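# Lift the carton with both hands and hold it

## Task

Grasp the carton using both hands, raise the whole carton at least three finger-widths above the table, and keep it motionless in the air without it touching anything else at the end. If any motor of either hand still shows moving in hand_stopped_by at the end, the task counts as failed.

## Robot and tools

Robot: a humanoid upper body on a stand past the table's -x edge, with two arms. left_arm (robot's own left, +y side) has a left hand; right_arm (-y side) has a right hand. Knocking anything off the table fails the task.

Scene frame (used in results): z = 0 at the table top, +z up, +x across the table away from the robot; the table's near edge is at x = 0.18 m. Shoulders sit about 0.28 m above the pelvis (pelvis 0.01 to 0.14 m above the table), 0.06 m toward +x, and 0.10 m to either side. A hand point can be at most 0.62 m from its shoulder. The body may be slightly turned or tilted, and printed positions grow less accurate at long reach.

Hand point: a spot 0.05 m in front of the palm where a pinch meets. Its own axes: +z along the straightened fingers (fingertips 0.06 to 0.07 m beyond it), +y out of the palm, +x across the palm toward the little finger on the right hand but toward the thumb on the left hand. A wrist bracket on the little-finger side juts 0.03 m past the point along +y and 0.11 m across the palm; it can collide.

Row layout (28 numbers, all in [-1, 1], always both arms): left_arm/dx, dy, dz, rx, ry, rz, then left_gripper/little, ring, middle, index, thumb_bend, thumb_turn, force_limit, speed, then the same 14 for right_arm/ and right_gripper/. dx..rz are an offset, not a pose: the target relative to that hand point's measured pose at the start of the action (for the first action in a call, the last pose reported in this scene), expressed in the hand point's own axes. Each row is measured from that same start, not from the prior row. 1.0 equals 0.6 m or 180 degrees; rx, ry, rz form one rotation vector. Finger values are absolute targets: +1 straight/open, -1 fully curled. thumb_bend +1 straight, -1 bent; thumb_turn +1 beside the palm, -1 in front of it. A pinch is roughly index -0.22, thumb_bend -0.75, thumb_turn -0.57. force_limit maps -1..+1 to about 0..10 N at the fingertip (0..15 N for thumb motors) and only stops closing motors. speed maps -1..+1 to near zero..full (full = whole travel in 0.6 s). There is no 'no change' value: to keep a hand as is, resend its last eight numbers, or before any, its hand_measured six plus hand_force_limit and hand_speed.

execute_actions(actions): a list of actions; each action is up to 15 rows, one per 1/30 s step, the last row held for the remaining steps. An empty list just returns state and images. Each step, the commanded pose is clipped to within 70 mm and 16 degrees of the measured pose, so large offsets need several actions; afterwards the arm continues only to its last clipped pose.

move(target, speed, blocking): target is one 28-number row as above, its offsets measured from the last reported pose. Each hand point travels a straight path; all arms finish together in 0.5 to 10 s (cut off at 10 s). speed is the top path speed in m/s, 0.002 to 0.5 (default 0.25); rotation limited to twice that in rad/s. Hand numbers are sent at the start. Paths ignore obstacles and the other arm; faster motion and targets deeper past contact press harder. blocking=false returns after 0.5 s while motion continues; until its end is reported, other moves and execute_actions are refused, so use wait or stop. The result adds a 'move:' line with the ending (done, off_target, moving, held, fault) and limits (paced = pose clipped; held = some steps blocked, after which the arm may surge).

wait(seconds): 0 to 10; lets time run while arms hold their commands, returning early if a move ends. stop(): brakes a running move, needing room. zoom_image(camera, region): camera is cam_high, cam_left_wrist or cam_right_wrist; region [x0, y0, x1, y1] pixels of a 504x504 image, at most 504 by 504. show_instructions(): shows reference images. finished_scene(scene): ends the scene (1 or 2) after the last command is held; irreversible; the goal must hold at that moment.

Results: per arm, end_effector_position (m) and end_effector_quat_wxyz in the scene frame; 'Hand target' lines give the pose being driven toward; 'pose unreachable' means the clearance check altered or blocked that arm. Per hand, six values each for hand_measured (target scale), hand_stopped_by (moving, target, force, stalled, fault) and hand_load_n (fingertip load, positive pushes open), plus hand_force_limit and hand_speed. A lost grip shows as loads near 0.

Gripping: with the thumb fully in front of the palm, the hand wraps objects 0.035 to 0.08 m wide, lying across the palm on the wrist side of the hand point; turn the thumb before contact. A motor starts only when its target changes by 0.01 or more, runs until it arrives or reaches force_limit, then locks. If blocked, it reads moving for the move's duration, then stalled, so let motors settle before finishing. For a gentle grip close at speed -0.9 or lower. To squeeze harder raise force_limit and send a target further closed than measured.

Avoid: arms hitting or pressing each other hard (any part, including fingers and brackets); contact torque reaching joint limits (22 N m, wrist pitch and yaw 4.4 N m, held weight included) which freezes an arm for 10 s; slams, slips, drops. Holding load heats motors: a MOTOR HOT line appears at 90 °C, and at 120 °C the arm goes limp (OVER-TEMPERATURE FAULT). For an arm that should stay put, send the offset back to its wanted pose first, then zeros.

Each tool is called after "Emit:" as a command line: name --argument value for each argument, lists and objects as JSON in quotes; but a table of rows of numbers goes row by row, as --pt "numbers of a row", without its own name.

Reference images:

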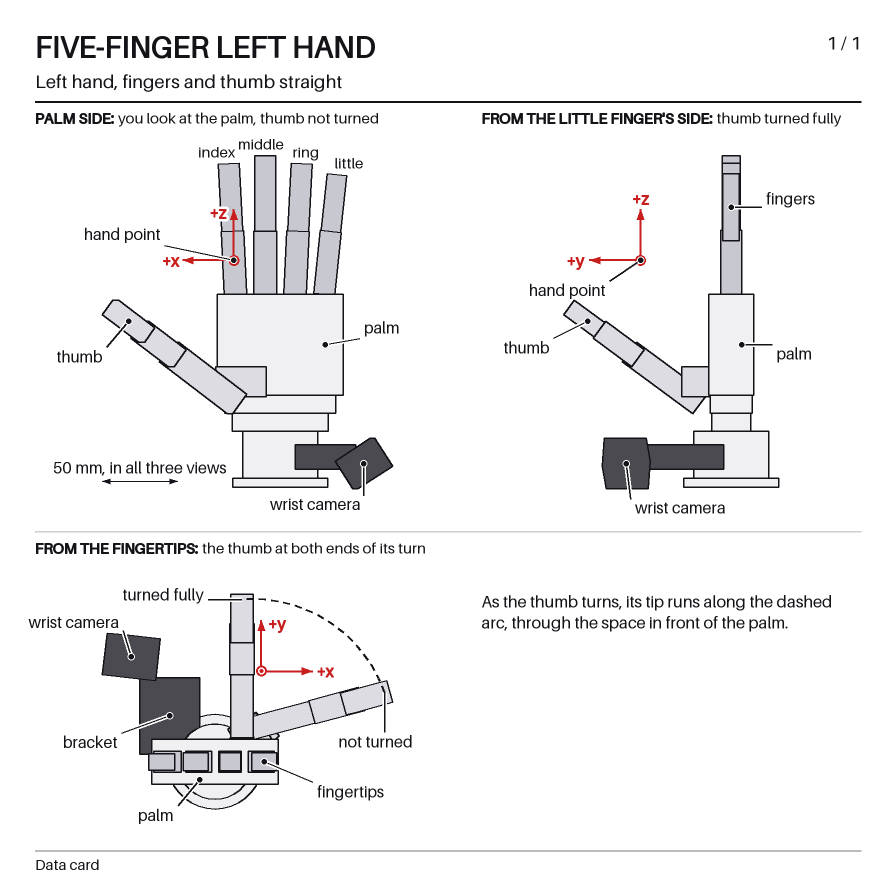

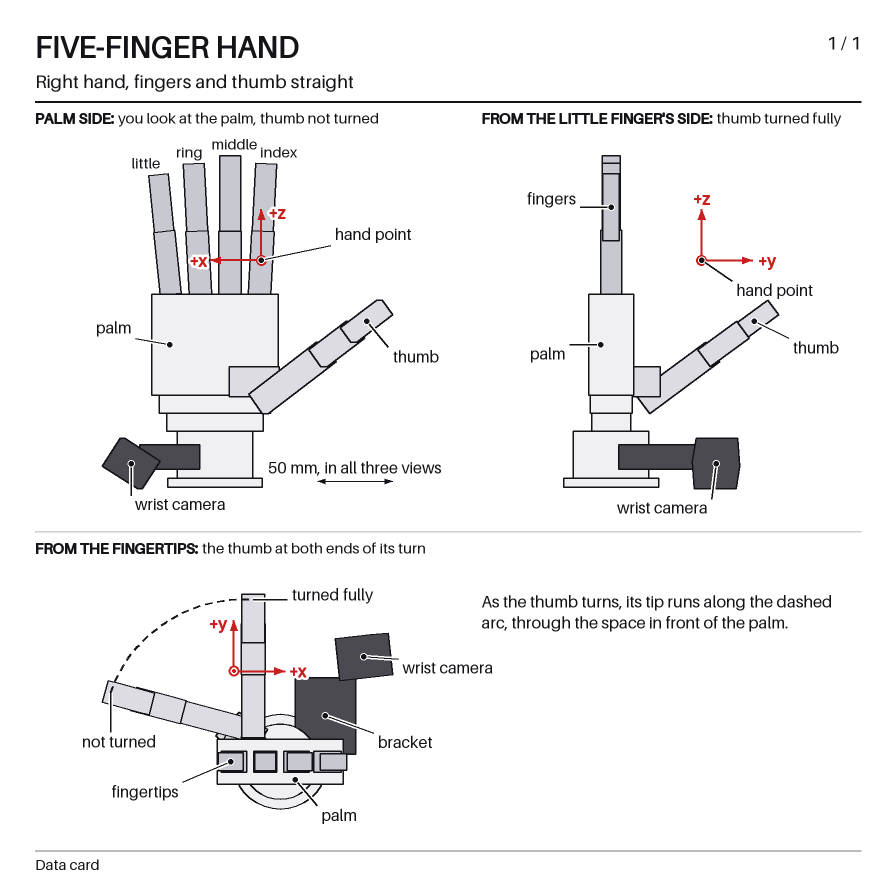

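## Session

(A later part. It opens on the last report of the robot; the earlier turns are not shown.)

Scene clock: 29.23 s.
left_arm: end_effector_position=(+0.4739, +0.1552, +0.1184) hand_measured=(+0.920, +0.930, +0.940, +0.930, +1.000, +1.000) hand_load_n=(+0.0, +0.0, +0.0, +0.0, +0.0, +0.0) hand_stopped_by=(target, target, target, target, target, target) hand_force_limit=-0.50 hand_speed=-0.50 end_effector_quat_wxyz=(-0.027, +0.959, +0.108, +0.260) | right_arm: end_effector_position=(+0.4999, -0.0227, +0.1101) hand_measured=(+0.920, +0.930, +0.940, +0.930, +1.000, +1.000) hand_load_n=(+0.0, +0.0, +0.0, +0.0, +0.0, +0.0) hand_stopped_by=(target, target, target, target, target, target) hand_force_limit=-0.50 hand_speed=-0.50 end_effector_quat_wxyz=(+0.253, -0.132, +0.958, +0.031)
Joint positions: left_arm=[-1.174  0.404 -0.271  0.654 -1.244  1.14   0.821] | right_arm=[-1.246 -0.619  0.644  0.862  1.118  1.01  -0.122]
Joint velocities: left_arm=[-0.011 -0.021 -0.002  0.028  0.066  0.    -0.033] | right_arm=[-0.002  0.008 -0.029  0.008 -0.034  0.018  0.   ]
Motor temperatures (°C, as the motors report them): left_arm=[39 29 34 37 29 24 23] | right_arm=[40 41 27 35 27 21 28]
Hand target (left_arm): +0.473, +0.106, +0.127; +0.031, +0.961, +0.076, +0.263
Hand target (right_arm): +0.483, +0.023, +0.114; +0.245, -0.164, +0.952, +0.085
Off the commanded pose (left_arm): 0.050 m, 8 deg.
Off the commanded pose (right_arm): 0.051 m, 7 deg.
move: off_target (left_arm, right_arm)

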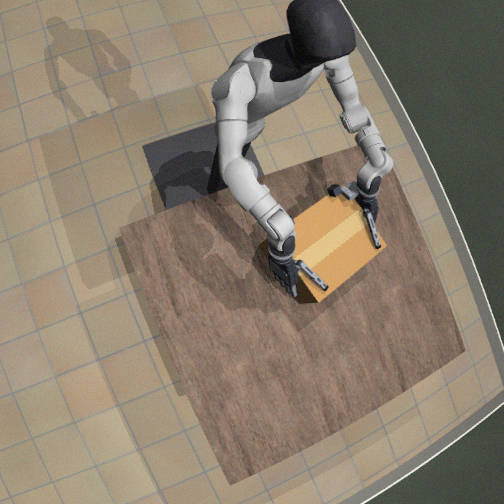

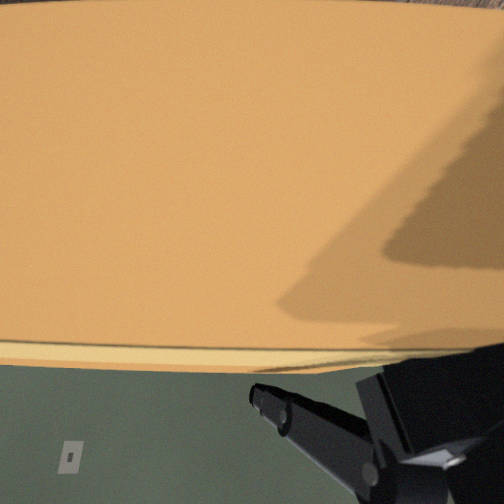

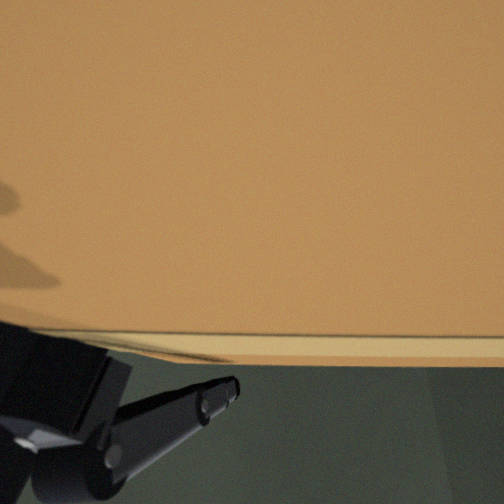

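Emit:
execute_actions --actions '[[[-0.01,0.084,-0.02,-0.042,-0.002,0.01,0.6,0.6,0.6,0.6,1,1,-0.7,-0.85,0,0.085,-0.009,-0.04,0,-0.011,0.6,0.6,0.6,0.6,1,1,-0.7,-0.85],[-0.011,0.087,-0.021,-0.043,-0.002,0.01,0.6,0.6,0.6,0.6,1,1,-0.7,-0.85,0,0.088,-0.009,-0.041,0,-0.011,0.6,0.6,0.6,0.6,1,1,-0.7,-0.85],[-0.013,0.09,-0.021,-0.044,-0.002,0.011,0.6,0.6,0.6,0.6,1,1,-0.7,-0.85,0,0.091,-0.009,-0.043,0,-0.01,0.6,0.6,0.6,0.6,1,1,-0.7,-0.85],[-0.014,0.093,-0.022,-0.046,-0.001,0.011,0.6,0.6,0.6,0.6,1,1,-0.7,-0.85,0,0.094,-0.01,-0.044,0,-0.01,0.6,0.6,0.6,0.6,1,1,-0.7,-0.85],[-0.016,0.096,-0.022,-0.047,-0.001,0.011,0.6,0.6,0.6,0.6,1,1,-0.7,-0.85,0,0.097,-0.01,-0.045,0,-0.009,0.6,0.6,0.6,0.6,1,1,-0.7,-0.85],[-0.017,0.099,-0.023,-0.049,0,0.012,0.6,0.6,0.6,0.6,1,1,-0.7,-0.85,0,0.1,-0.01,-0.047,0,-0.009,0.6,0.6,0.6,0.6,1,1,-0.7,-0.85],[-0.018,0.102,-0.023,-0.05,0,0.012,0.6,0.6,0.6,0.6,1,1,-0.7,-0.85,0,0.102,-0.01,-0.048,0,-0.008,0.6,0.6,0.6,0.6,1,1,-0.7,-0.85]]]'

Emit:
wait --seconds 0.3

Scene clock: 30.30 s.
left_arm: end_effector_position=(+0.4740, +0.1559, +0.1186) hand_measured=(+0.820, +0.830, +0.850, +0.856, +1.000, +1.000) hand_load_n=(+0.0, +1.0, +1.5, +0.5, +0.0, +0.0) hand_stopped_by=(moving, moving, force, force, target, target) hand_force_limit=-0.70 hand_speed=-0.85 end_effector_quat_wxyz=(-0.031, +0.956, +0.113, +0.268) | right_arm: end_effector_position=(+0.4998, -0.0231, +0.1103) hand_measured=(+0.820, +0.830, +0.840, +0.832, +1.000, +1.000) hand_load_n=(+0.0, +0.0, +0.0, +2.0, +0.0, +0.0) hand_stopped_by=(moving, moving, moving, force, target, target) hand_force_limit=-0.70 hand_speed=-0.85 end_effector_quat_wxyz=(+0.254, -0.126, +0.959, +0.031)
Joint positions: left_arm=[-1.146  0.391 -0.245  0.611 -1.228  1.136  0.849] | right_arm=[-1.231 -0.615  0.605  0.844  1.11   1.025 -0.148]
Joint velocities: left_arm=[ 0.    -0.023  0.018 -0.028  0.072  0.032  0.027] | right_arm=[ 0.009  0.    -0.003 -0.002 -0.063  0.023 -0.013]
Motor temperatures (°C, as the motors report them): left_arm=[39 29 34 37 29 24 23] | right_arm=[41 41 27 35 27 21 28]
Hand target (left_arm): +0.468, +0.095, +0.125; +0.043, +0.961, +0.070, +0.264
Hand target (right_arm): +0.478, +0.032, +0.115; +0.241, -0.164, +0.951, +0.099
Off the commanded pose (left_arm): 0.064 m, 10 deg.
Off the commanded pose (right_arm): 0.062 m, 9 deg.

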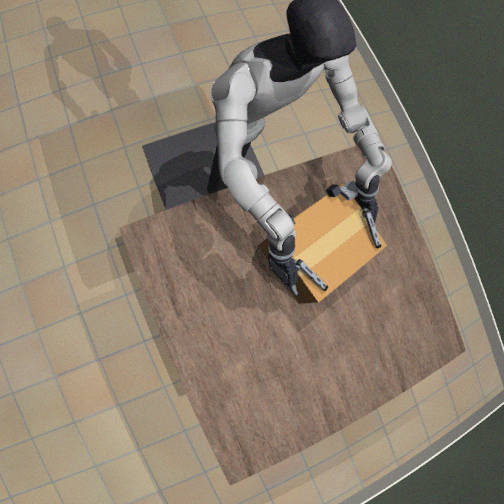

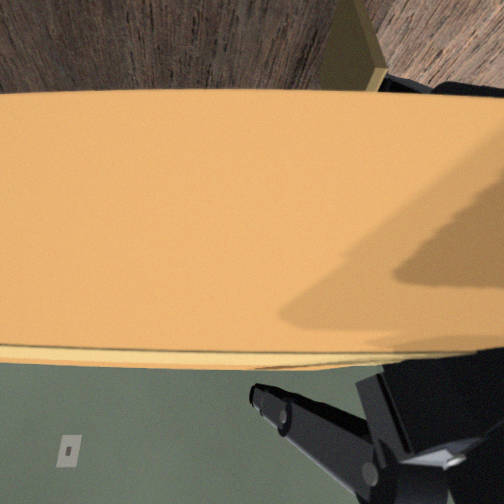

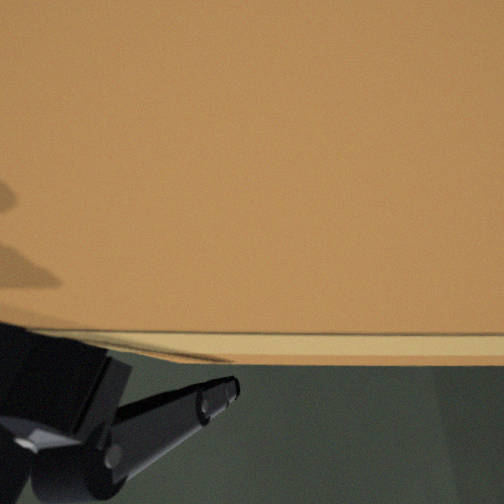

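Scene clock: 30.60 s.
left_arm: end_effector_position=(+0.4740, +0.1560, +0.1185) hand_measured=(+0.780, +0.824, +0.850, +0.856, +1.000, +1.000) hand_load_n=(+2.5, +0.5, +0.5, +0.0, +0.0, +0.0) hand_stopped_by=(force, force, force, force, target, target) hand_force_limit=-0.70 hand_speed=-0.85 end_effector_quat_wxyz=(-0.033, +0.956, +0.112, +0.268) | right_arm: end_effector_position=(+0.4998, -0.0235, +0.1098) hand_measured=(+0.746, +0.798, +0.826, +0.832, +1.000, +1.000) hand_load_n=(+3.0, +1.5, +0.5, +0.5, +0.0, +0.0) hand_stopped_by=(force, force, force, force, target, target) hand_force_limit=-0.70 hand_speed=-0.85 end_effector_quat_wxyz=(+0.254, -0.128, +0.958, +0.027)
Joint positions: left_arm=[-1.146  0.39  -0.244  0.61  -1.224  1.138  0.85 ] | right_arm=[-1.231 -0.613  0.604  0.841  1.102  1.028 -0.151]
Joint velocities: left_arm=[ 0.008  0.002 -0.012  0.     0.011  0.     0.   ] | right_arm=[ 0.003 -0.003  0.002 -0.011 -0.003  0.     0.   ]
Motor temperatures (°C, as the motors report them): left_arm=[39 29 34 37 29 24 23] | right_arm=[41 41 28 35 27 21 28]
Hand target (left_arm): +0.468, +0.095, +0.125; +0.043, +0.961, +0.070, +0.264
Hand target (right_arm): +0.478, +0.032, +0.115; +0.241, -0.164, +0.951, +0.099
Off the commanded pose (left_arm): 0.064 m, 10 deg.
Off the commanded pose (right_arm): 0.062 m, 9 deg.
wait: 0.30 s; no rest

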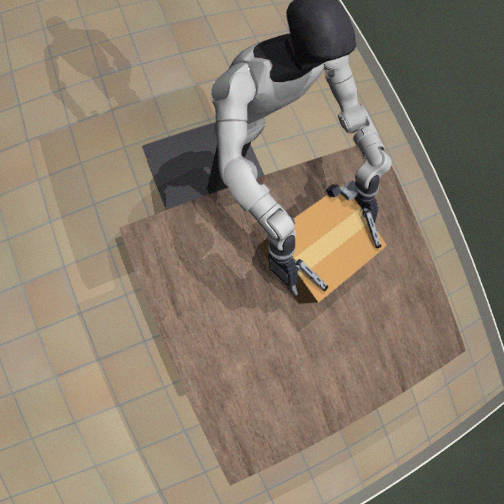

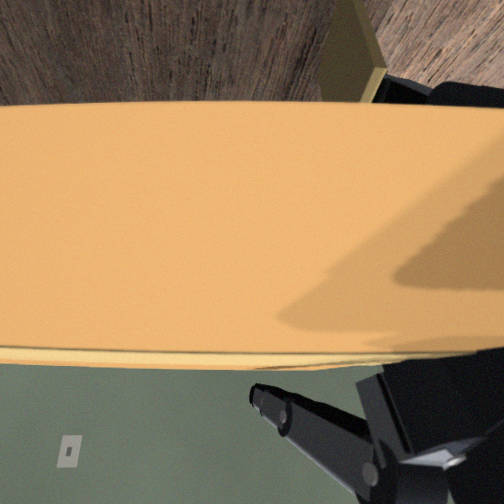

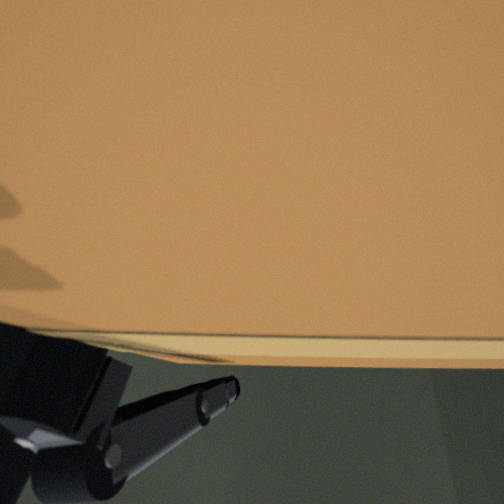

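Emit:
execute_actions --actions '[[[-0.017,0.103,-0.025,-0.053,-0.004,0.014,0.6,0.6,0.6,0.6,1,1,-0.7,-0.85,-0.001,0.103,-0.013,-0.05,-0.001,-0.011,0.6,0.6,0.6,0.6,1,1,-0.7,-0.85],[-0.016,0.103,-0.027,-0.053,-0.004,0.014,0.6,0.6,0.6,0.6,1,1,-0.7,-0.85,-0.002,0.103,-0.015,-0.05,-0.001,-0.011,0.6,0.6,0.6,0.6,1,1,-0.7,-0.85],[-0.015,0.103,-0.028,-0.053,-0.003,0.014,0.6,0.6,0.6,0.6,1,1,-0.7,-0.85,-0.003,0.103,-0.017,-0.05,-0.002,-0.011,0.6,0.6,0.6,0.6,1,1,-0.7,-0.85],[-0.014,0.103,-0.03,-0.053,-0.002,0.014,0.6,0.6,0.6,0.6,1,1,-0.7,-0.85,-0.004,0.103,-0.019,-0.05,-0.003,-0.011,0.6,0.6,0.6,0.6,1,1,-0.7,-0.85],[-0.013,0.103,-0.032,-0.053,-0.002,0.014,0.6,0.6,0.6,0.6,1,1,-0.7,-0.85,-0.005,0.103,-0.021,-0.05,-0.003,-0.011,0.6,0.6,0.6,0.6,1,1,-0.7,-0.85],[-0.012,0.103,-0.033,-0.053,-0.001,0.014,0.6,0.6,0.6,0.6,1,1,-0.7,-0.85,-0.007,0.103,-0.023,-0.05,-0.004,-0.011,0.6,0.6,0.6,0.6,1,1,-0.7,-0.85],[-0.011,0.103,-0.035,-0.053,0,0.014,0.6,0.6,0.6,0.6,1,1,-0.7,-0.85,-0.008,0.103,-0.025,-0.05,-0.005,-0.011,0.6,0.6,0.6,0.6,1,1,-0.7,-0.85],[-0.01,0.103,-0.037,-0.053,0,0.014,0.6,0.6,0.6,0.6,1,1,-0.7,-0.85,-0.009,0.103,-0.027,-0.05,-0.005,-0.011,0.6,0.6,0.6,0.6,1,1,-0.7,-0.85],[-0.009,0.103,-0.039,-0.053,0.001,0.014,0.6,0.6,0.6,0.6,1,1,-0.7,-0.85,-0.01,0.103,-0.029,-0.05,-0.006,-0.011,0.6,0.6,0.6,0.6,1,1,-0.7,-0.85],[-0.008,0.103,-0.04,-0.053,0.002,0.014,0.6,0.6,0.6,0.6,1,1,-0.7,-0.85,-0.011,0.103,-0.031,-0.05,-0.007,-0.011,0.6,0.6,0.6,0.6,1,1,-0.7,-0.85],[-0.007,0.103,-0.042,-0.053,0.002,0.014,0.6,0.6,0.6,0.6,1,1,-0.7,-0.85,-0.012,0.103,-0.033,-0.05,-0.007,-0.011,0.6,0.6,0.6,0.6,1,1,-0.7,-0.85],[-0.006,0.103,-0.044,-0.053,0.003,0.014,0.6,0.6,0.6,0.6,1,1,-0.7,-0.85,-0.013,0.103,-0.035,-0.05,-0.008,-0.011,0.6,0.6,0.6,0.6,1,1,-0.7,-0.85],[-0.005,0.103,-0.046,-0.053,0.004,0.014,0.6,0.6,0.6,0.6,1,1,-0.7,-0.85,-0.014,0.103,-0.037,-0.05,-0.009,-0.011,0.6,0.6,0.6,0.6,1,1,-0.7,-0.85],[-0.004,0.103,-0.047,-0.053,0.004,0.014,0.6,0.6,0.6,0.6,1,1,-0.7,-0.85,-0.015,0.103,-0.039,-0.05,-0.009,-0.011,0.6,0.6,0.6,0.6,1,1,-0.7,-0.85],[-0.003,0.103,-0.049,-0.053,0.005,0.014,0.6,0.6,0.6,0.6,1,1,-0.7,-0.85,-0.016,0.103,-0.04,-0.05,-0.01,-0.011,0.6,0.6,0.6,0.6,1,1,-0.7,-0.85]]]'

Emit:
wait --seconds 0.5

Scene clock: 31.70 s.
left_arm: end_effector_position=(+0.4684, +0.1541, +0.1181) hand_measured=(+0.780, +0.824, +0.850, +0.856, +1.000, +1.000) hand_load_n=(+0.0, +0.0, +0.0, +0.0, +0.0, +0.0) hand_stopped_by=(force, force, force, force, target, target) hand_force_limit=-0.70 hand_speed=-0.85 end_effector_quat_wxyz=(-0.035, +0.958, +0.109, +0.264) | right_arm: end_effector_position=(+0.4903, -0.0273, +0.1097) hand_measured=(+0.746, +0.798, +0.824, +0.832, +1.000, +1.000) hand_load_n=(+0.0, +0.0, +0.0, +0.0, +0.0, +0.0) hand_stopped_by=(force, force, force, force, target, target) hand_force_limit=-0.70 hand_speed=-0.85 end_effector_quat_wxyz=(+0.244, -0.130, +0.961, +0.022)
Joint positions: left_arm=[-1.121  0.374 -0.198  0.563 -1.223  1.181  0.897] | right_arm=[-1.184 -0.634  0.53   0.74   1.109  1.106 -0.218]
Joint velocities: left_arm=[ 0.066 -0.049  0.146 -0.118 -0.009  0.146  0.154] | right_arm=[ 0.121 -0.063 -0.216 -0.252  0.031  0.21  -0.178]
Motor temperatures (°C, as the motors report them): left_arm=[40 29 34 37 29 24 24] | right_arm=[41 41 28 35 27 21 29]
Hand target (left_arm): +0.469, +0.094, +0.141; +0.040, +0.957, +0.067, +0.280
Hand target (right_arm): +0.478, +0.032, +0.135; +0.256, -0.167, +0.947, +0.099
Off the commanded pose (left_arm): 0.067 m, 10 deg.
Off the commanded pose (right_arm): 0.068 m, 10 deg.

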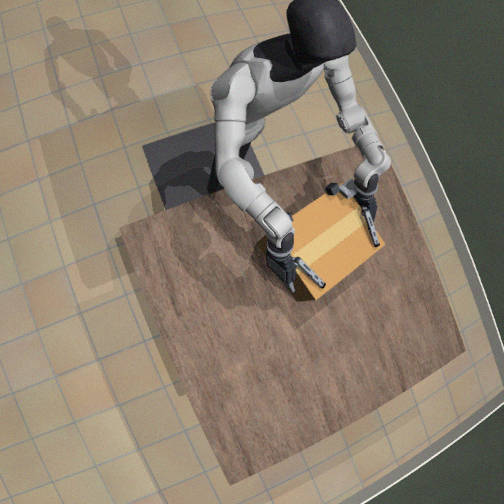

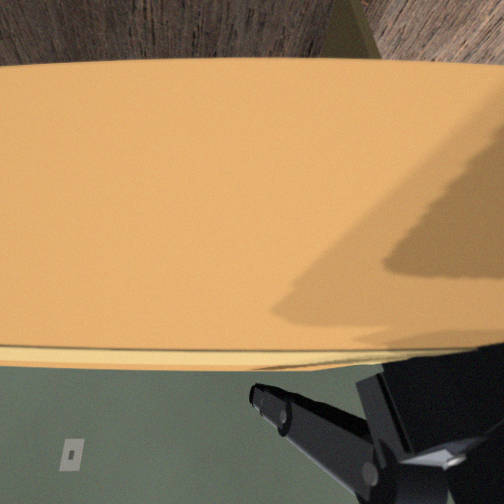

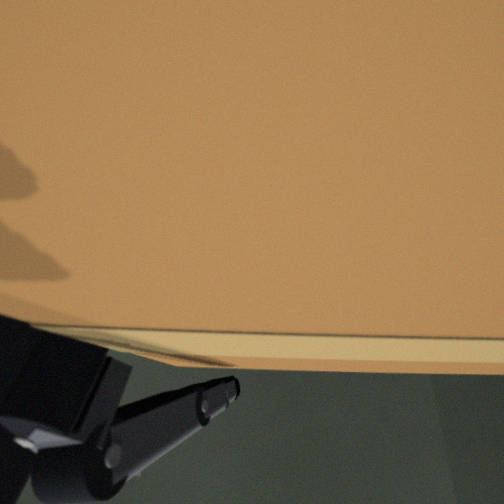

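Scene clock: 32.20 s.
left_arm: end_effector_position=(+0.4711, +0.1524, +0.1258) hand_measured=(+0.780, +0.824, +0.850, +0.856, +1.000, +1.000) hand_load_n=(+4.0, +1.5, +0.0, +0.0, +0.0, +0.0) hand_stopped_by=(force, force, force, force, target, target) hand_force_limit=-0.70 hand_speed=-0.85 end_effector_quat_wxyz=(-0.032, +0.955, +0.109, +0.273) | right_arm: end_effector_position=(+0.4930, -0.0283, +0.1166) hand_measured=(+0.748, +0.798, +0.826, +0.832, +1.000, +1.000) hand_load_n=(+2.0, +2.5, +0.5, +1.0, +0.0, +0.0) hand_stopped_by=(force, force, force, force, target, target) hand_force_limit=-0.70 hand_speed=-0.85 end_effector_quat_wxyz=(+0.251, -0.127, +0.959, +0.024)
Joint positions: left_arm=[-1.125  0.371 -0.182  0.544 -1.228  1.188  0.909] | right_arm=[-1.182 -0.645  0.508  0.719  1.116  1.115 -0.232]
Joint velocities: left_arm=[ 0.006 -0.002 -0.002  0.     0.     0.     0.   ] | right_arm=[-0.002 -0.006 -0.002  0.    -0.011  0.     0.   ]
Motor temperatures (°C, as the motors report them): left_arm=[40 29 34 38 29 24 24] | right_arm=[42 41 28 35 27 21 29]
Hand target (left_arm): +0.469, +0.094, +0.141; +0.040, +0.957, +0.067, +0.280
Hand target (right_arm): +0.478, +0.032, +0.135; +0.256, -0.167, +0.947, +0.099
Off the commanded pose (left_arm): 0.063 m, 10 deg.
Off the commanded pose (right_arm): 0.068 m, 10 deg.
wait: 0.50 s; no rest

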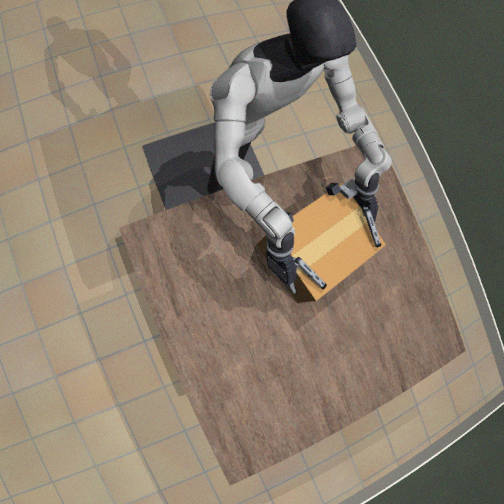

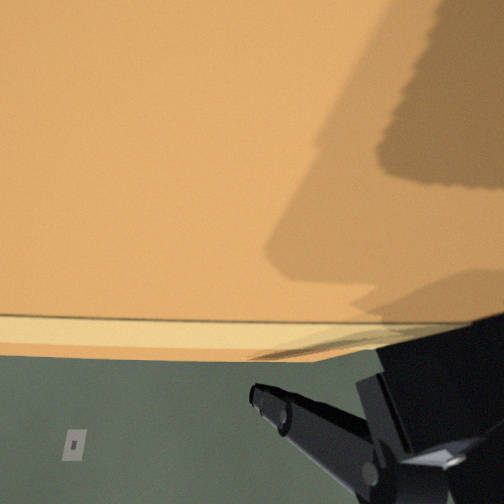

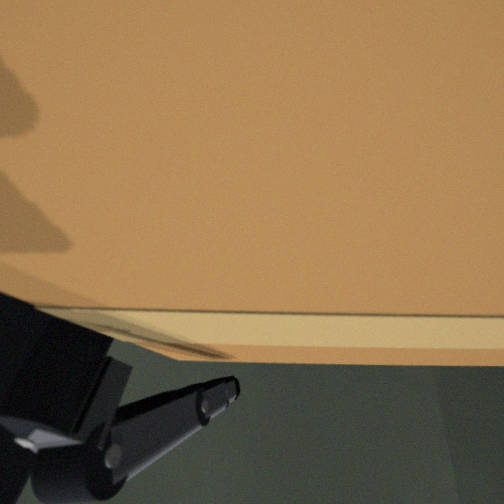

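Emit:
move --target '[-0.02,-0.028,-0.08,-0.009,0.167,0.0075,0.95,0.95,0.95,0.95,1,1,-0.7,0,0.019,-0.025,-0.08,0.0114,-0.182,0.019,0.95,0.95,0.95,0.95,1,1,-0.7,0]' --speed 0.25

Emit:
zoom_image --camera "cam_high" --region '[200, 90, 450, 340]'

Scene clock: 36.03 s.
left_arm: end_effector_position=(+0.4321, +0.1629, +0.1598) hand_measured=(+0.950, +0.950, +0.950, +0.950, +1.000, +1.000) hand_load_n=(+0.0, +0.0, +0.0, +0.0, +0.0, +0.0) hand_stopped_by=(target, target, target, target, target, target) hand_force_limit=-0.70 hand_speed=0.00 end_effector_quat_wxyz=(-0.056, +0.855, +0.070, +0.511) | right_arm: end_effector_position=(+0.4682, -0.0598, +0.1546) hand_measured=(+0.950, +0.950, +0.950, +0.950, +1.000, +1.000) hand_load_n=(+0.0, +0.0, +0.0, +0.0, +0.0, +0.0) hand_stopped_by=(target, target, target, target, target, target) hand_force_limit=-0.70 hand_speed=0.00 end_effector_quat_wxyz=(+0.514, -0.078, +0.853, +0.039)
Joint positions: left_arm=[-0.525  0.554 -0.322 -0.233 -0.918  0.727  0.725] | right_arm=[-0.422 -0.776  0.316 -0.064  1.007  0.448 -0.419]
Joint velocities: left_arm=[ 0.012  0.    -0.008  0.002  0.005 -0.001  0.   ] | right_arm=[-0.005 -0.014 -0.002  0.     0.    -0.002  0.   ]
Motor temperatures (°C, as the motors report them): left_arm=[43 29 34 38 29 24 25] | right_arm=[45 42 28 35 27 22 30]
Hand target (left_arm): +0.432, +0.163, +0.161; -0.057, +0.854, +0.067, +0.513
Hand target (right_arm): +0.468, -0.059, +0.155; +0.515, -0.080, +0.853, +0.039
Off the commanded pose (left_arm): 0.002 m, 2 deg.
Off the commanded pose (right_arm): 0.010 m, 1 deg.
move: off_target (right_arm)

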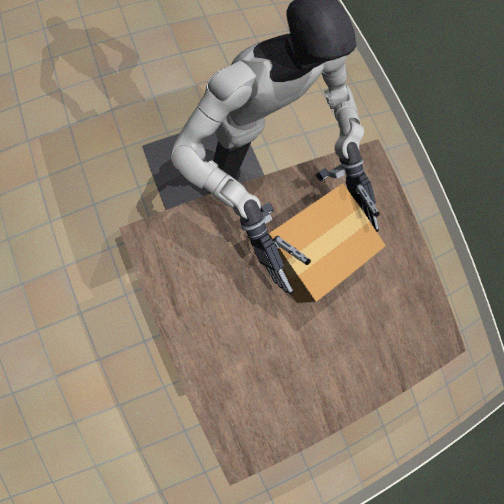

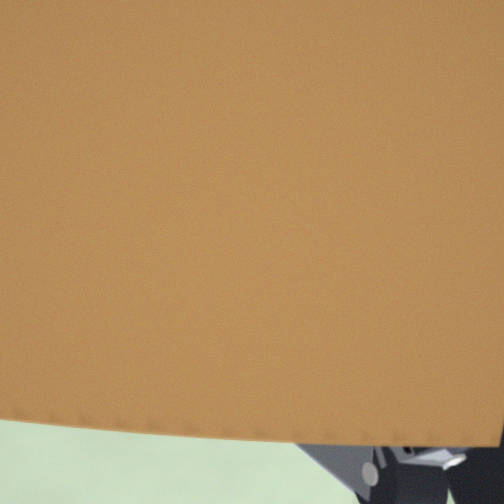

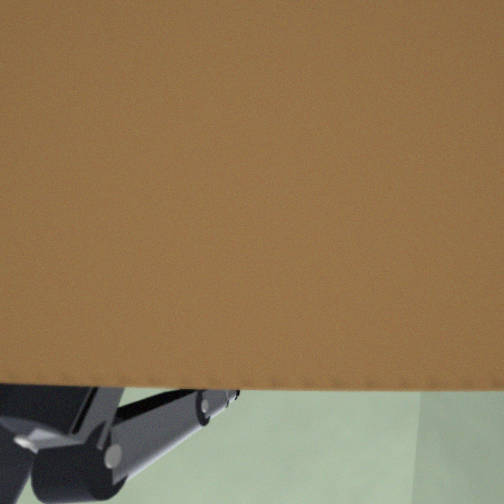

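Region (200, 90, 450, 340) of cam_high's 504x504 image, scaled by 2.016, with more detail than that image has.

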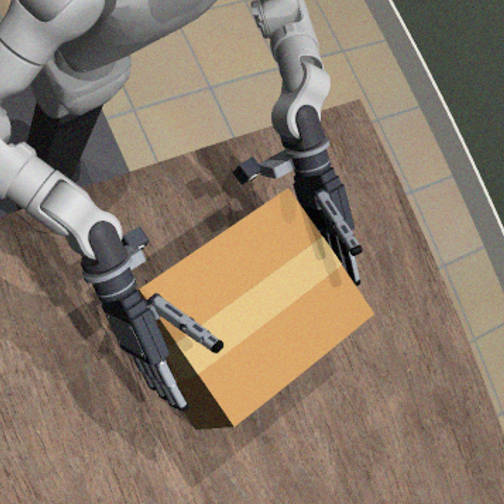

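Emit:
move --target '[0.012,0.122,-0.026,-0.036,0,-0.008,0.95,0.95,0.95,0.95,1,1,-0.7,0,-0.004,0.138,-0.012,-0.045,0,0.008,0.95,0.95,0.95,0.95,1,1,-0.7,0]' --speed 0.07

Emit:
zoom_image --camera "cam_high" --region '[200, 90, 450, 340]'

Scene clock: 37.70 s.
left_arm: end_effector_position=(+0.4366, +0.1553, +0.1587) hand_measured=(+0.950, +0.950, +0.950, +0.950, +1.000, +1.000) hand_load_n=(+0.0, +0.0, +0.0, +0.0, +0.0, +0.0) hand_stopped_by=(target, target, target, target, target, target) hand_force_limit=-0.70 hand_speed=0.00 end_effector_quat_wxyz=(-0.092, +0.853, +0.093, +0.505) | right_arm: end_effector_position=(+0.4656, -0.0361, +0.1516) hand_measured=(+0.950, +0.950, +0.950, +0.950, +1.000, +1.000) hand_load_n=(+0.0, +0.0, +0.0, +0.0, +0.0, +0.0) hand_stopped_by=(target, target, target, target, target, target) hand_force_limit=-0.70 hand_speed=0.00 end_effector_quat_wxyz=(+0.513, -0.079, +0.854, +0.024)
Joint positions: left_arm=[-0.564  0.458 -0.361 -0.227 -0.897  0.757  0.895] | right_arm=[-0.466 -0.704  0.37  -0.104  0.987  0.489 -0.552]
Joint velocities: left_arm=[ 0.005  0.    -0.003  0.005 -0.009  0.001  0.003] | right_arm=[-0.011  0.003  0.015  0.009  0.     0.002  0.   ]
Motor temperatures (°C, as the motors report them): left_arm=[42 29 34 38 29 24 24] | right_arm=[45 42 28 35 27 22 29]
Hand target (left_arm): +0.430, +0.092, +0.172; -0.001, +0.857, +0.052, +0.512
Hand target (right_arm): +0.445, +0.017, +0.160; +0.505, -0.105, +0.850, +0.105
Off the commanded pose (left_arm): 0.068 m, 12 deg.
Off the commanded pose (right_arm): 0.060 m, 10 deg.
move: off_target (left_arm, right_arm)

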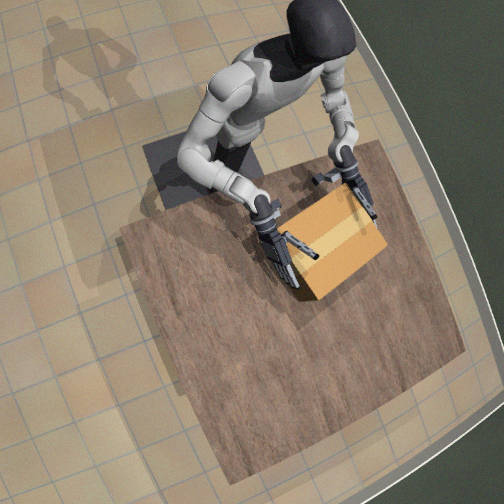

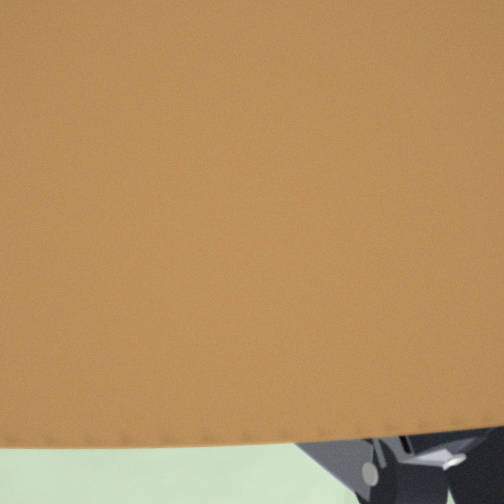

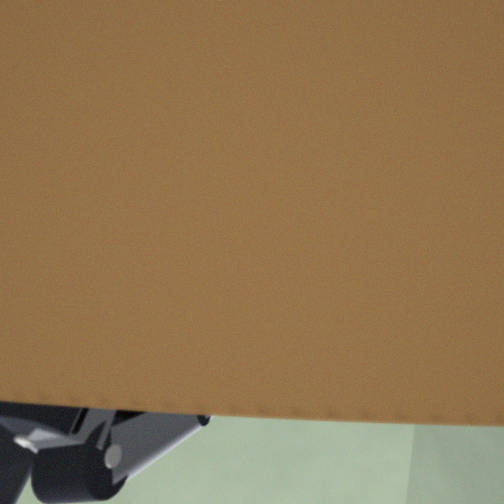

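Region (200, 90, 450, 340) of cam_high's 504x504 image, scaled by 2.016, with more detail than that image has.

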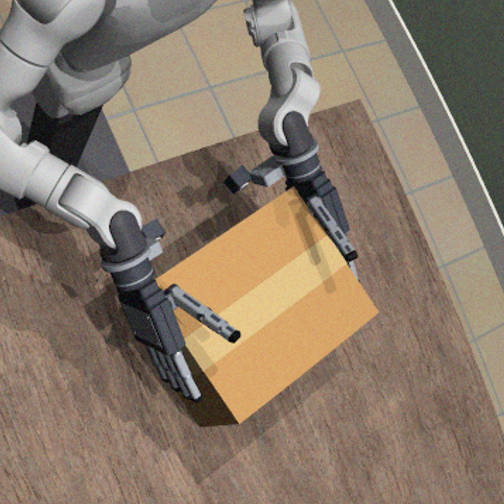

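Emit:
execute_actions --actions '[[[0.01,0.103,-0.044,-0.066,0,-0.008,0.95,0.95,0.95,0.95,1,1,-0.7,0,-0.008,0.098,-0.022,-0.056,0,0.012,0.95,0.95,0.95,0.95,1,1,-0.7,0],[0.01,0.103,-0.044,-0.069,0,-0.009,0.95,0.95,0.95,0.95,1,1,-0.7,0,-0.008,0.099,-0.023,-0.059,0,0.013,0.95,0.95,0.95,0.95,1,1,-0.7,0],[0.01,0.103,-0.044,-0.072,0,-0.01,0.95,0.95,0.95,0.95,1,1,-0.7,0,-0.008,0.1,-0.024,-0.062,0,0.013,0.95,0.95,0.95,0.95,1,1,-0.7,0],[0.01,0.103,-0.045,-0.075,0,-0.011,0.95,0.95,0.95,0.95,1,1,-0.7,0,-0.008,0.101,-0.024,-0.065,0,0.014,0.95,0.95,0.95,0.95,1,1,-0.7,0],[0.01,0.103,-0.045,-0.078,0,-0.013,0.95,0.95,0.95,0.95,1,1,-0.7,0,-0.008,0.102,-0.025,-0.068,0,0.014,0.95,0.95,0.95,0.95,1,1,-0.7,0],[0.01,0.104,-0.046,-0.081,0,-0.014,0.95,0.95,0.95,0.95,1,1,-0.7,0,-0.008,0.104,-0.026,-0.071,0,0.015,0.95,0.95,0.95,0.95,1,1,-0.7,0],[0.01,0.105,-0.046,-0.083,0,-0.015,0.95,0.95,0.95,0.95,1,1,-0.7,0,-0.008,0.105,-0.026,-0.073,0,0.016,0.95,0.95,0.95,0.95,1,1,-0.7,0],[0.01,0.106,-0.046,-0.085,0,-0.016,0.6,0.6,0.6,0.6,1,1,-0.6,-0.8,-0.008,0.106,-0.027,-0.075,0,0.016,0.6,0.6,0.6,0.6,1,1,-0.6,-0.8]]]'

Emit:
wait --seconds 0.5

Scene clock: 38.97 s.
left_arm: end_effector_position=(+0.4347, +0.1546, +0.1612) hand_measured=(+0.896, +0.896, +0.896, +0.896, +1.000, +1.000) hand_load_n=(+0.0, +0.0, +0.0, +0.0, +0.0, +0.0) hand_stopped_by=(moving, moving, moving, moving, target, target) hand_force_limit=-0.60 hand_speed=-0.80 end_effector_quat_wxyz=(-0.064, +0.854, +0.088, +0.509) | right_arm: end_effector_position=(+0.4648, -0.0329, +0.1534) hand_measured=(+0.896, +0.896, +0.896, +0.896, +1.000, +1.000) hand_load_n=(+0.0, +0.0, +0.0, +0.0, +0.0, +0.0) hand_stopped_by=(moving, moving, moving, moving, target, target) hand_force_limit=-0.60 hand_speed=-0.80 end_effector_quat_wxyz=(+0.511, -0.085, +0.854, +0.049)
Joint positions: left_arm=[-0.543  0.489 -0.337 -0.236 -0.916  0.741  0.818] | right_arm=[-0.466 -0.715  0.358 -0.082  0.999  0.477 -0.476]
Joint velocities: left_arm=[-0.002 -0.003  0.003  0.002  0.018  0.     0.   ] | right_arm=[-0.006  0.005 -0.002  0.    -0.003 -0.003  0.006]
Motor temperatures (°C, as the motors report them): left_arm=[42 30 34 38 29 24 25] | right_arm=[45 42 28 36 27 22 30]
Hand target (left_arm): +0.427, +0.091, +0.176; +0.035, +0.855, +0.046, +0.515
Hand target (right_arm): +0.441, +0.022, +0.163; +0.499, -0.118, +0.847, +0.137
Off the commanded pose (left_arm): 0.068 m, 12 deg.
Off the commanded pose (right_arm): 0.062 m, 11 deg.

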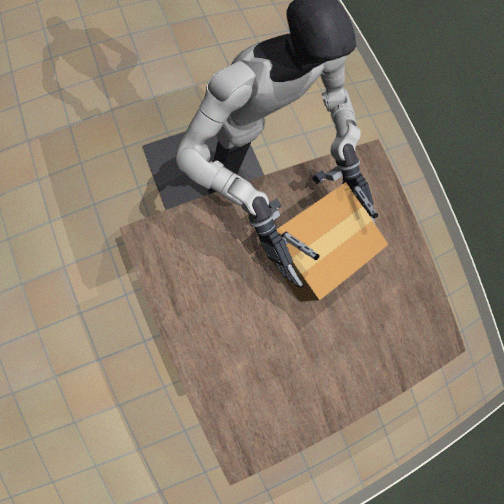

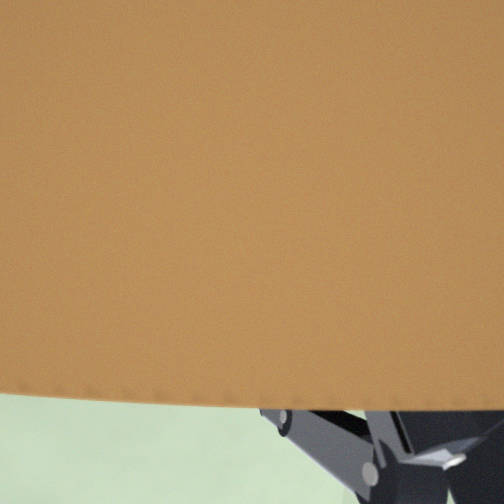

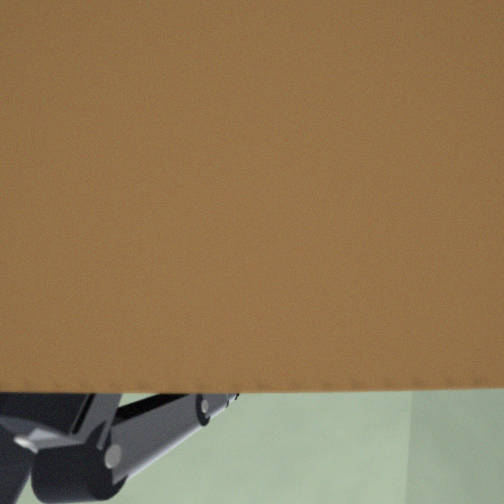

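Scene clock: 39.47 s.
left_arm: end_effector_position=(+0.4347, +0.1549, +0.1610) hand_measured=(+0.830, +0.852, +0.874, +0.874, +1.000, +1.000) hand_load_n=(+3.5, +2.5, +2.5, +2.0, +0.0, +0.0) hand_stopped_by=(force, force, force, force, target, target) hand_force_limit=-0.60 hand_speed=-0.80 end_effector_quat_wxyz=(-0.065, +0.854, +0.088, +0.509) | right_arm: end_effector_position=(+0.4652, -0.0334, +0.1531) hand_measured=(+0.818, +0.830, +0.852, +0.852, +1.000, +1.000) hand_load_n=(+2.5, +3.0, +2.0, +1.0, +0.0, +0.0) hand_stopped_by=(force, force, force, force, target, target) hand_force_limit=-0.60 hand_speed=-0.80 end_effector_quat_wxyz=(+0.511, -0.085, +0.854, +0.048)
Joint positions: left_arm=[-0.543  0.489 -0.338 -0.236 -0.913  0.741  0.818] | right_arm=[-0.467 -0.715  0.359 -0.08   0.998  0.476 -0.478]
Joint velocities: left_arm=[ 0.008 -0.005 -0.003  0.009  0.006  0.     0.   ] | right_arm=[-0.003 -0.008  0.005 -0.006 -0.002  0.     0.   ]
Motor temperatures (°C, as the motors report them): left_arm=[42 30 34 39 29 24 26] | right_arm=[45 42 28 36 27 22 31]
Hand target (left_arm): +0.427, +0.091, +0.176; +0.035, +0.855, +0.046, +0.515
Hand target (right_arm): +0.441, +0.022, +0.163; +0.499, -0.118, +0.847, +0.137
Off the commanded pose (left_arm): 0.069 m, 12 deg.
Off the commanded pose (right_arm): 0.063 m, 11 deg.
wait: 0.50 s; at rest by 0.37 s

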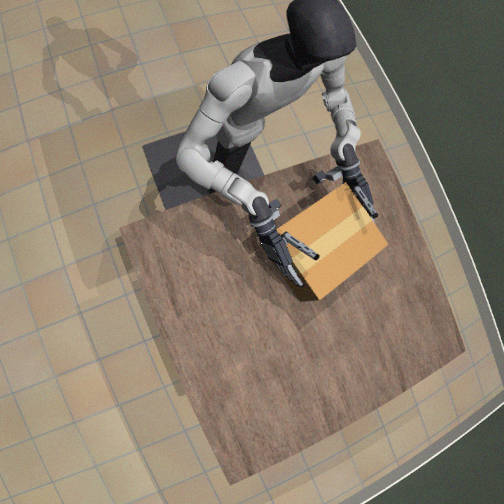

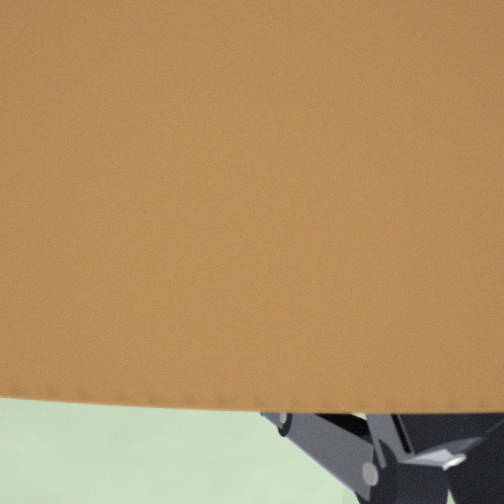

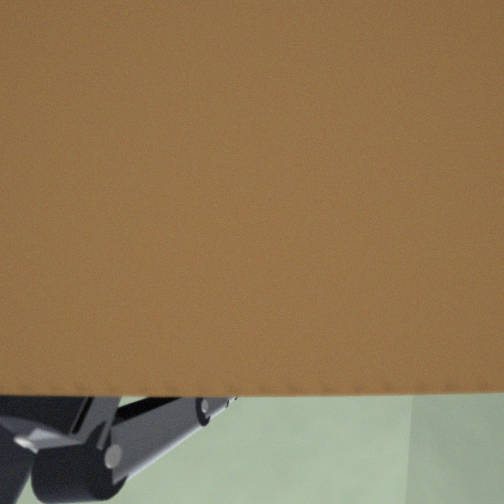

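Emit:
execute_actions --actions '[[[0.008,0.107,-0.037,-0.068,0,-0.01,0.6,0.6,0.6,0.6,1,1,-0.6,-0.8,-0.006,0.103,-0.022,-0.06,-0.001,0.011,0.6,0.6,0.6,0.6,1,1,-0.6,-0.8],[0.01,0.107,-0.037,-0.068,0.002,-0.01,0.6,0.6,0.6,0.6,1,1,-0.6,-0.8,-0.008,0.102,-0.023,-0.06,-0.003,0.011,0.6,0.6,0.6,0.6,1,1,-0.6,-0.8],[0.012,0.106,-0.038,-0.068,0.003,-0.01,0.6,0.6,0.6,0.6,1,1,-0.6,-0.8,-0.01,0.102,-0.024,-0.06,-0.004,0.011,0.6,0.6,0.6,0.6,1,1,-0.6,-0.8],[0.014,0.106,-0.038,-0.068,0.005,-0.01,0.6,0.6,0.6,0.6,1,1,-0.6,-0.8,-0.012,0.101,-0.025,-0.06,-0.005,0.011,0.6,0.6,0.6,0.6,1,1,-0.6,-0.8],[0.016,0.105,-0.039,-0.068,0.006,-0.01,0.6,0.6,0.6,0.6,1,1,-0.6,-0.8,-0.014,0.101,-0.026,-0.06,-0.007,0.011,0.6,0.6,0.6,0.6,1,1,-0.6,-0.8],[0.018,0.105,-0.04,-0.068,0.008,-0.01,0.6,0.6,0.6,0.6,1,1,-0.6,-0.8,-0.016,0.101,-0.027,-0.06,-0.008,0.011,0.6,0.6,0.6,0.6,1,1,-0.6,-0.8],[0.02,0.104,-0.04,-0.068,0.009,-0.01,0.6,0.6,0.6,0.6,1,1,-0.6,-0.8,-0.018,0.1,-0.028,-0.06,-0.009,0.011,0.6,0.6,0.6,0.6,1,1,-0.6,-0.8],[0.022,0.104,-0.041,-0.068,0.011,-0.01,0.6,0.6,0.6,0.6,1,1,-0.6,-0.8,-0.02,0.1,-0.03,-0.06,-0.011,0.011,0.6,0.6,0.6,0.6,1,1,-0.6,-0.8],[0.024,0.103,-0.041,-0.068,0.012,-0.01,0.6,0.6,0.6,0.6,1,1,-0.6,-0.8,-0.022,0.099,-0.031,-0.06,-0.012,0.011,0.6,0.6,0.6,0.6,1,1,-0.6,-0.8],[0.026,0.103,-0.042,-0.068,0.013,-0.01,0.6,0.6,0.6,0.6,1,1,-0.6,-0.8,-0.024,0.099,-0.032,-0.06,-0.013,0.011,0.6,0.6,0.6,0.6,1,1,-0.6,-0.8],[0.028,0.102,-0.043,-0.068,0.015,-0.01,0.6,0.6,0.6,0.6,1,1,-0.6,-0.8,-0.026,0.099,-0.033,-0.06,-0.015,0.011,0.6,0.6,0.6,0.6,1,1,-0.6,-0.8],[0.03,0.102,-0.043,-0.068,0.016,-0.01,0.6,0.6,0.6,0.6,1,1,-0.6,-0.8,-0.028,0.098,-0.034,-0.06,-0.016,0.011,0.6,0.6,0.6,0.6,1,1,-0.6,-0.8],[0.032,0.101,-0.044,-0.068,0.017,-0.01,0.6,0.6,0.6,0.6,1,1,-0.6,-0.8,-0.03,0.098,-0.035,-0.06,-0.017,0.011,0.6,0.6,0.6,0.6,1,1,-0.6,-0.8],[0.034,0.101,-0.044,-0.068,0.019,-0.01,0.6,0.6,0.6,0.6,1,1,-0.6,-0.8,-0.032,0.097,-0.036,-0.06,-0.019,0.011,0.6,0.6,0.6,0.6,1,1,-0.6,-0.8],[0.0355,0.1,-0.045,-0.068,0.02,-0.01,0.6,0.6,0.6,0.6,1,1,-0.6,-0.8,-0.0335,0.097,-0.037,-0.06,-0.02,0.011,0.6,0.6,0.6,0.6,1,1,-0.6,-0.8]]]'

Emit:
wait --seconds 0.5

Scene clock: 40.87 s.
left_arm: end_effector_position=(+0.4328, +0.1541, +0.1610) hand_measured=(+0.830, +0.852, +0.874, +0.874, +1.000, +1.000) hand_load_n=(+2.0, +2.0, +2.5, +2.5, +0.0, +0.0) hand_stopped_by=(force, force, force, force, target, target) hand_force_limit=-0.60 hand_speed=-0.80 end_effector_quat_wxyz=(-0.064, +0.852, +0.080, +0.513) | right_arm: end_effector_position=(+0.4612, -0.0344, +0.1531) hand_measured=(+0.818, +0.830, +0.852, +0.852, +1.000, +1.000) hand_load_n=(+2.0, +4.0, +3.5, +3.0, +0.0, +0.0) hand_stopped_by=(force, force, force, force, target, target) hand_force_limit=-0.60 hand_speed=-0.80 end_effector_quat_wxyz=(+0.512, -0.088, +0.853, +0.047)
Joint positions: left_arm=[-0.532  0.501 -0.342 -0.246 -0.901  0.734  0.798] | right_arm=[-0.446 -0.724  0.357 -0.103  0.993  0.472 -0.478]
Joint velocities: left_arm=[ 0.034  0.029 -0.018 -0.028  0.064 -0.033 -0.066] | right_arm=[ 0.087 -0.023 -0.021 -0.075 -0.018 -0.039  0.   ]
Motor temperatures (°C, as the motors report them): left_arm=[42 30 34 39 29 24 27] | right_arm=[45 42 28 36 27 22 33]
Hand target (left_arm): +0.430, +0.096, +0.192; +0.031, +0.839, +0.043, +0.542
Hand target (right_arm): +0.442, +0.018, +0.181; +0.525, -0.118, +0.831, +0.139
Off the commanded pose (left_arm): 0.068 m, 12 deg.
Off the commanded pose (right_arm): 0.065 m, 11 deg.

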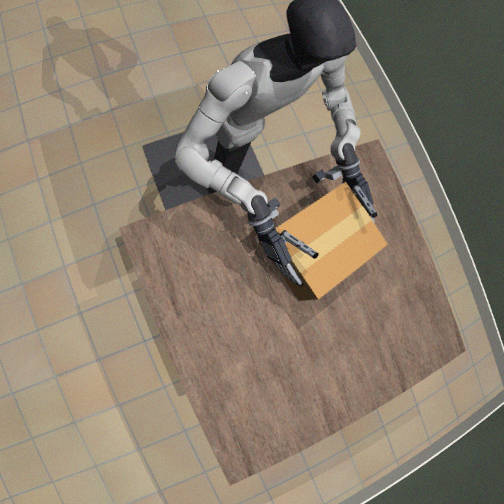

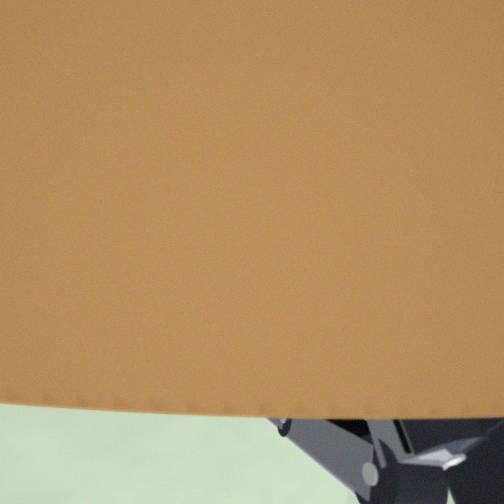

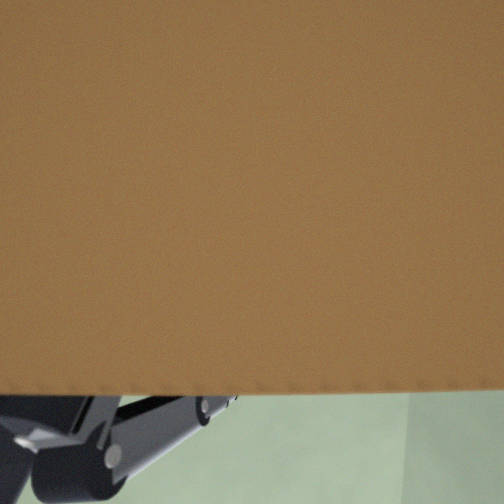

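Scene clock: 41.37 s.
left_arm: end_effector_position=(+0.4397, +0.1556, +0.1859) hand_measured=(+0.830, +0.854, +0.874, +0.874, +1.000, +1.000) hand_load_n=(+3.5, +6.5, +2.0, +0.5, +0.0, +0.0) hand_stopped_by=(force, force, force, force, target, target) hand_force_limit=-0.60 hand_speed=-0.80 end_effector_quat_wxyz=(-0.058, +0.832, +0.089, +0.544) | right_arm: end_effector_position=(+0.4649, -0.0347, +0.1654) hand_measured=(+0.818, +0.830, +0.852, +0.852, +1.000, +1.000) hand_load_n=(+3.0, +5.5, +4.0, +2.0, +0.0, +0.0) hand_stopped_by=(force, force, force, force, target, target) hand_force_limit=-0.60 hand_speed=-0.80 end_effector_quat_wxyz=(+0.528, -0.081, +0.844, +0.053)
Joint positions: left_arm=[-0.549  0.503 -0.328 -0.27  -0.889  0.699  0.793] | right_arm=[-0.445 -0.726  0.342 -0.116  0.993  0.449 -0.477]
Joint velocities: left_arm=[-0.002 -0.003  0.    -0.006 -0.002  0.     0.   ] | right_arm=[-0.005 -0.009  0.009 -0.008  0.005  0.     0.   ]
Motor temperatures (°C, as the motors report them): left_arm=[43 30 34 39 29 24 28] | right_arm=[45 41 28 37 27 22 33]
Hand target (left_arm): +0.430, +0.096, +0.192; +0.031, +0.839, +0.043, +0.542
Hand target (right_arm): +0.442, +0.018, +0.181; +0.525, -0.118, +0.831, +0.139
Off the commanded pose (left_arm): 0.063 m, 11 deg.
Off the commanded pose (right_arm): 0.062 m, 11 deg.
wait: 0.50 s; at rest by 0.43 s

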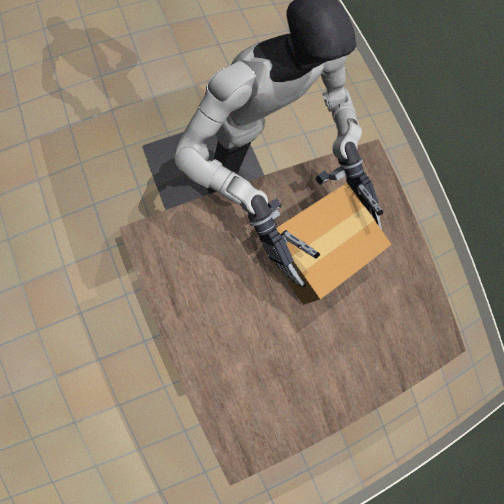

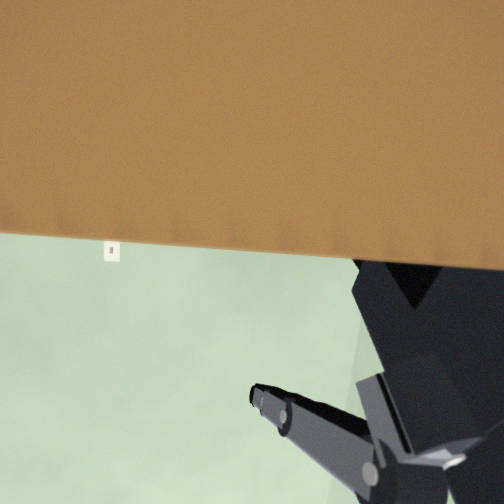

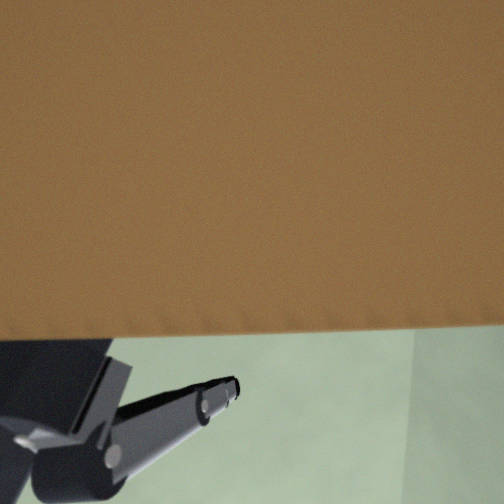

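Emit:
zoom_image --camera "cam_high" --region '[200, 90, 450, 340]'

Region (200, 90, 450, 340) of cam_high's 504x504 image, scaled by 2.016, with more detail than that image has.

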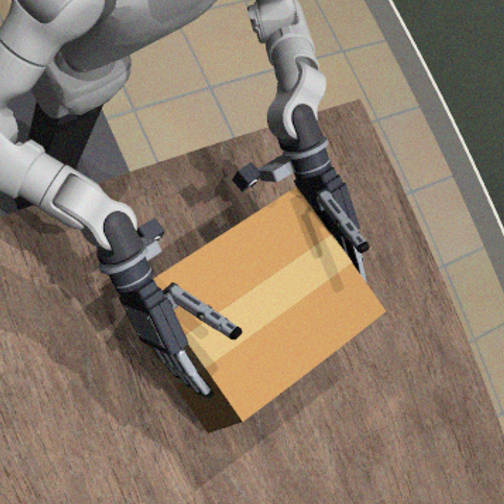

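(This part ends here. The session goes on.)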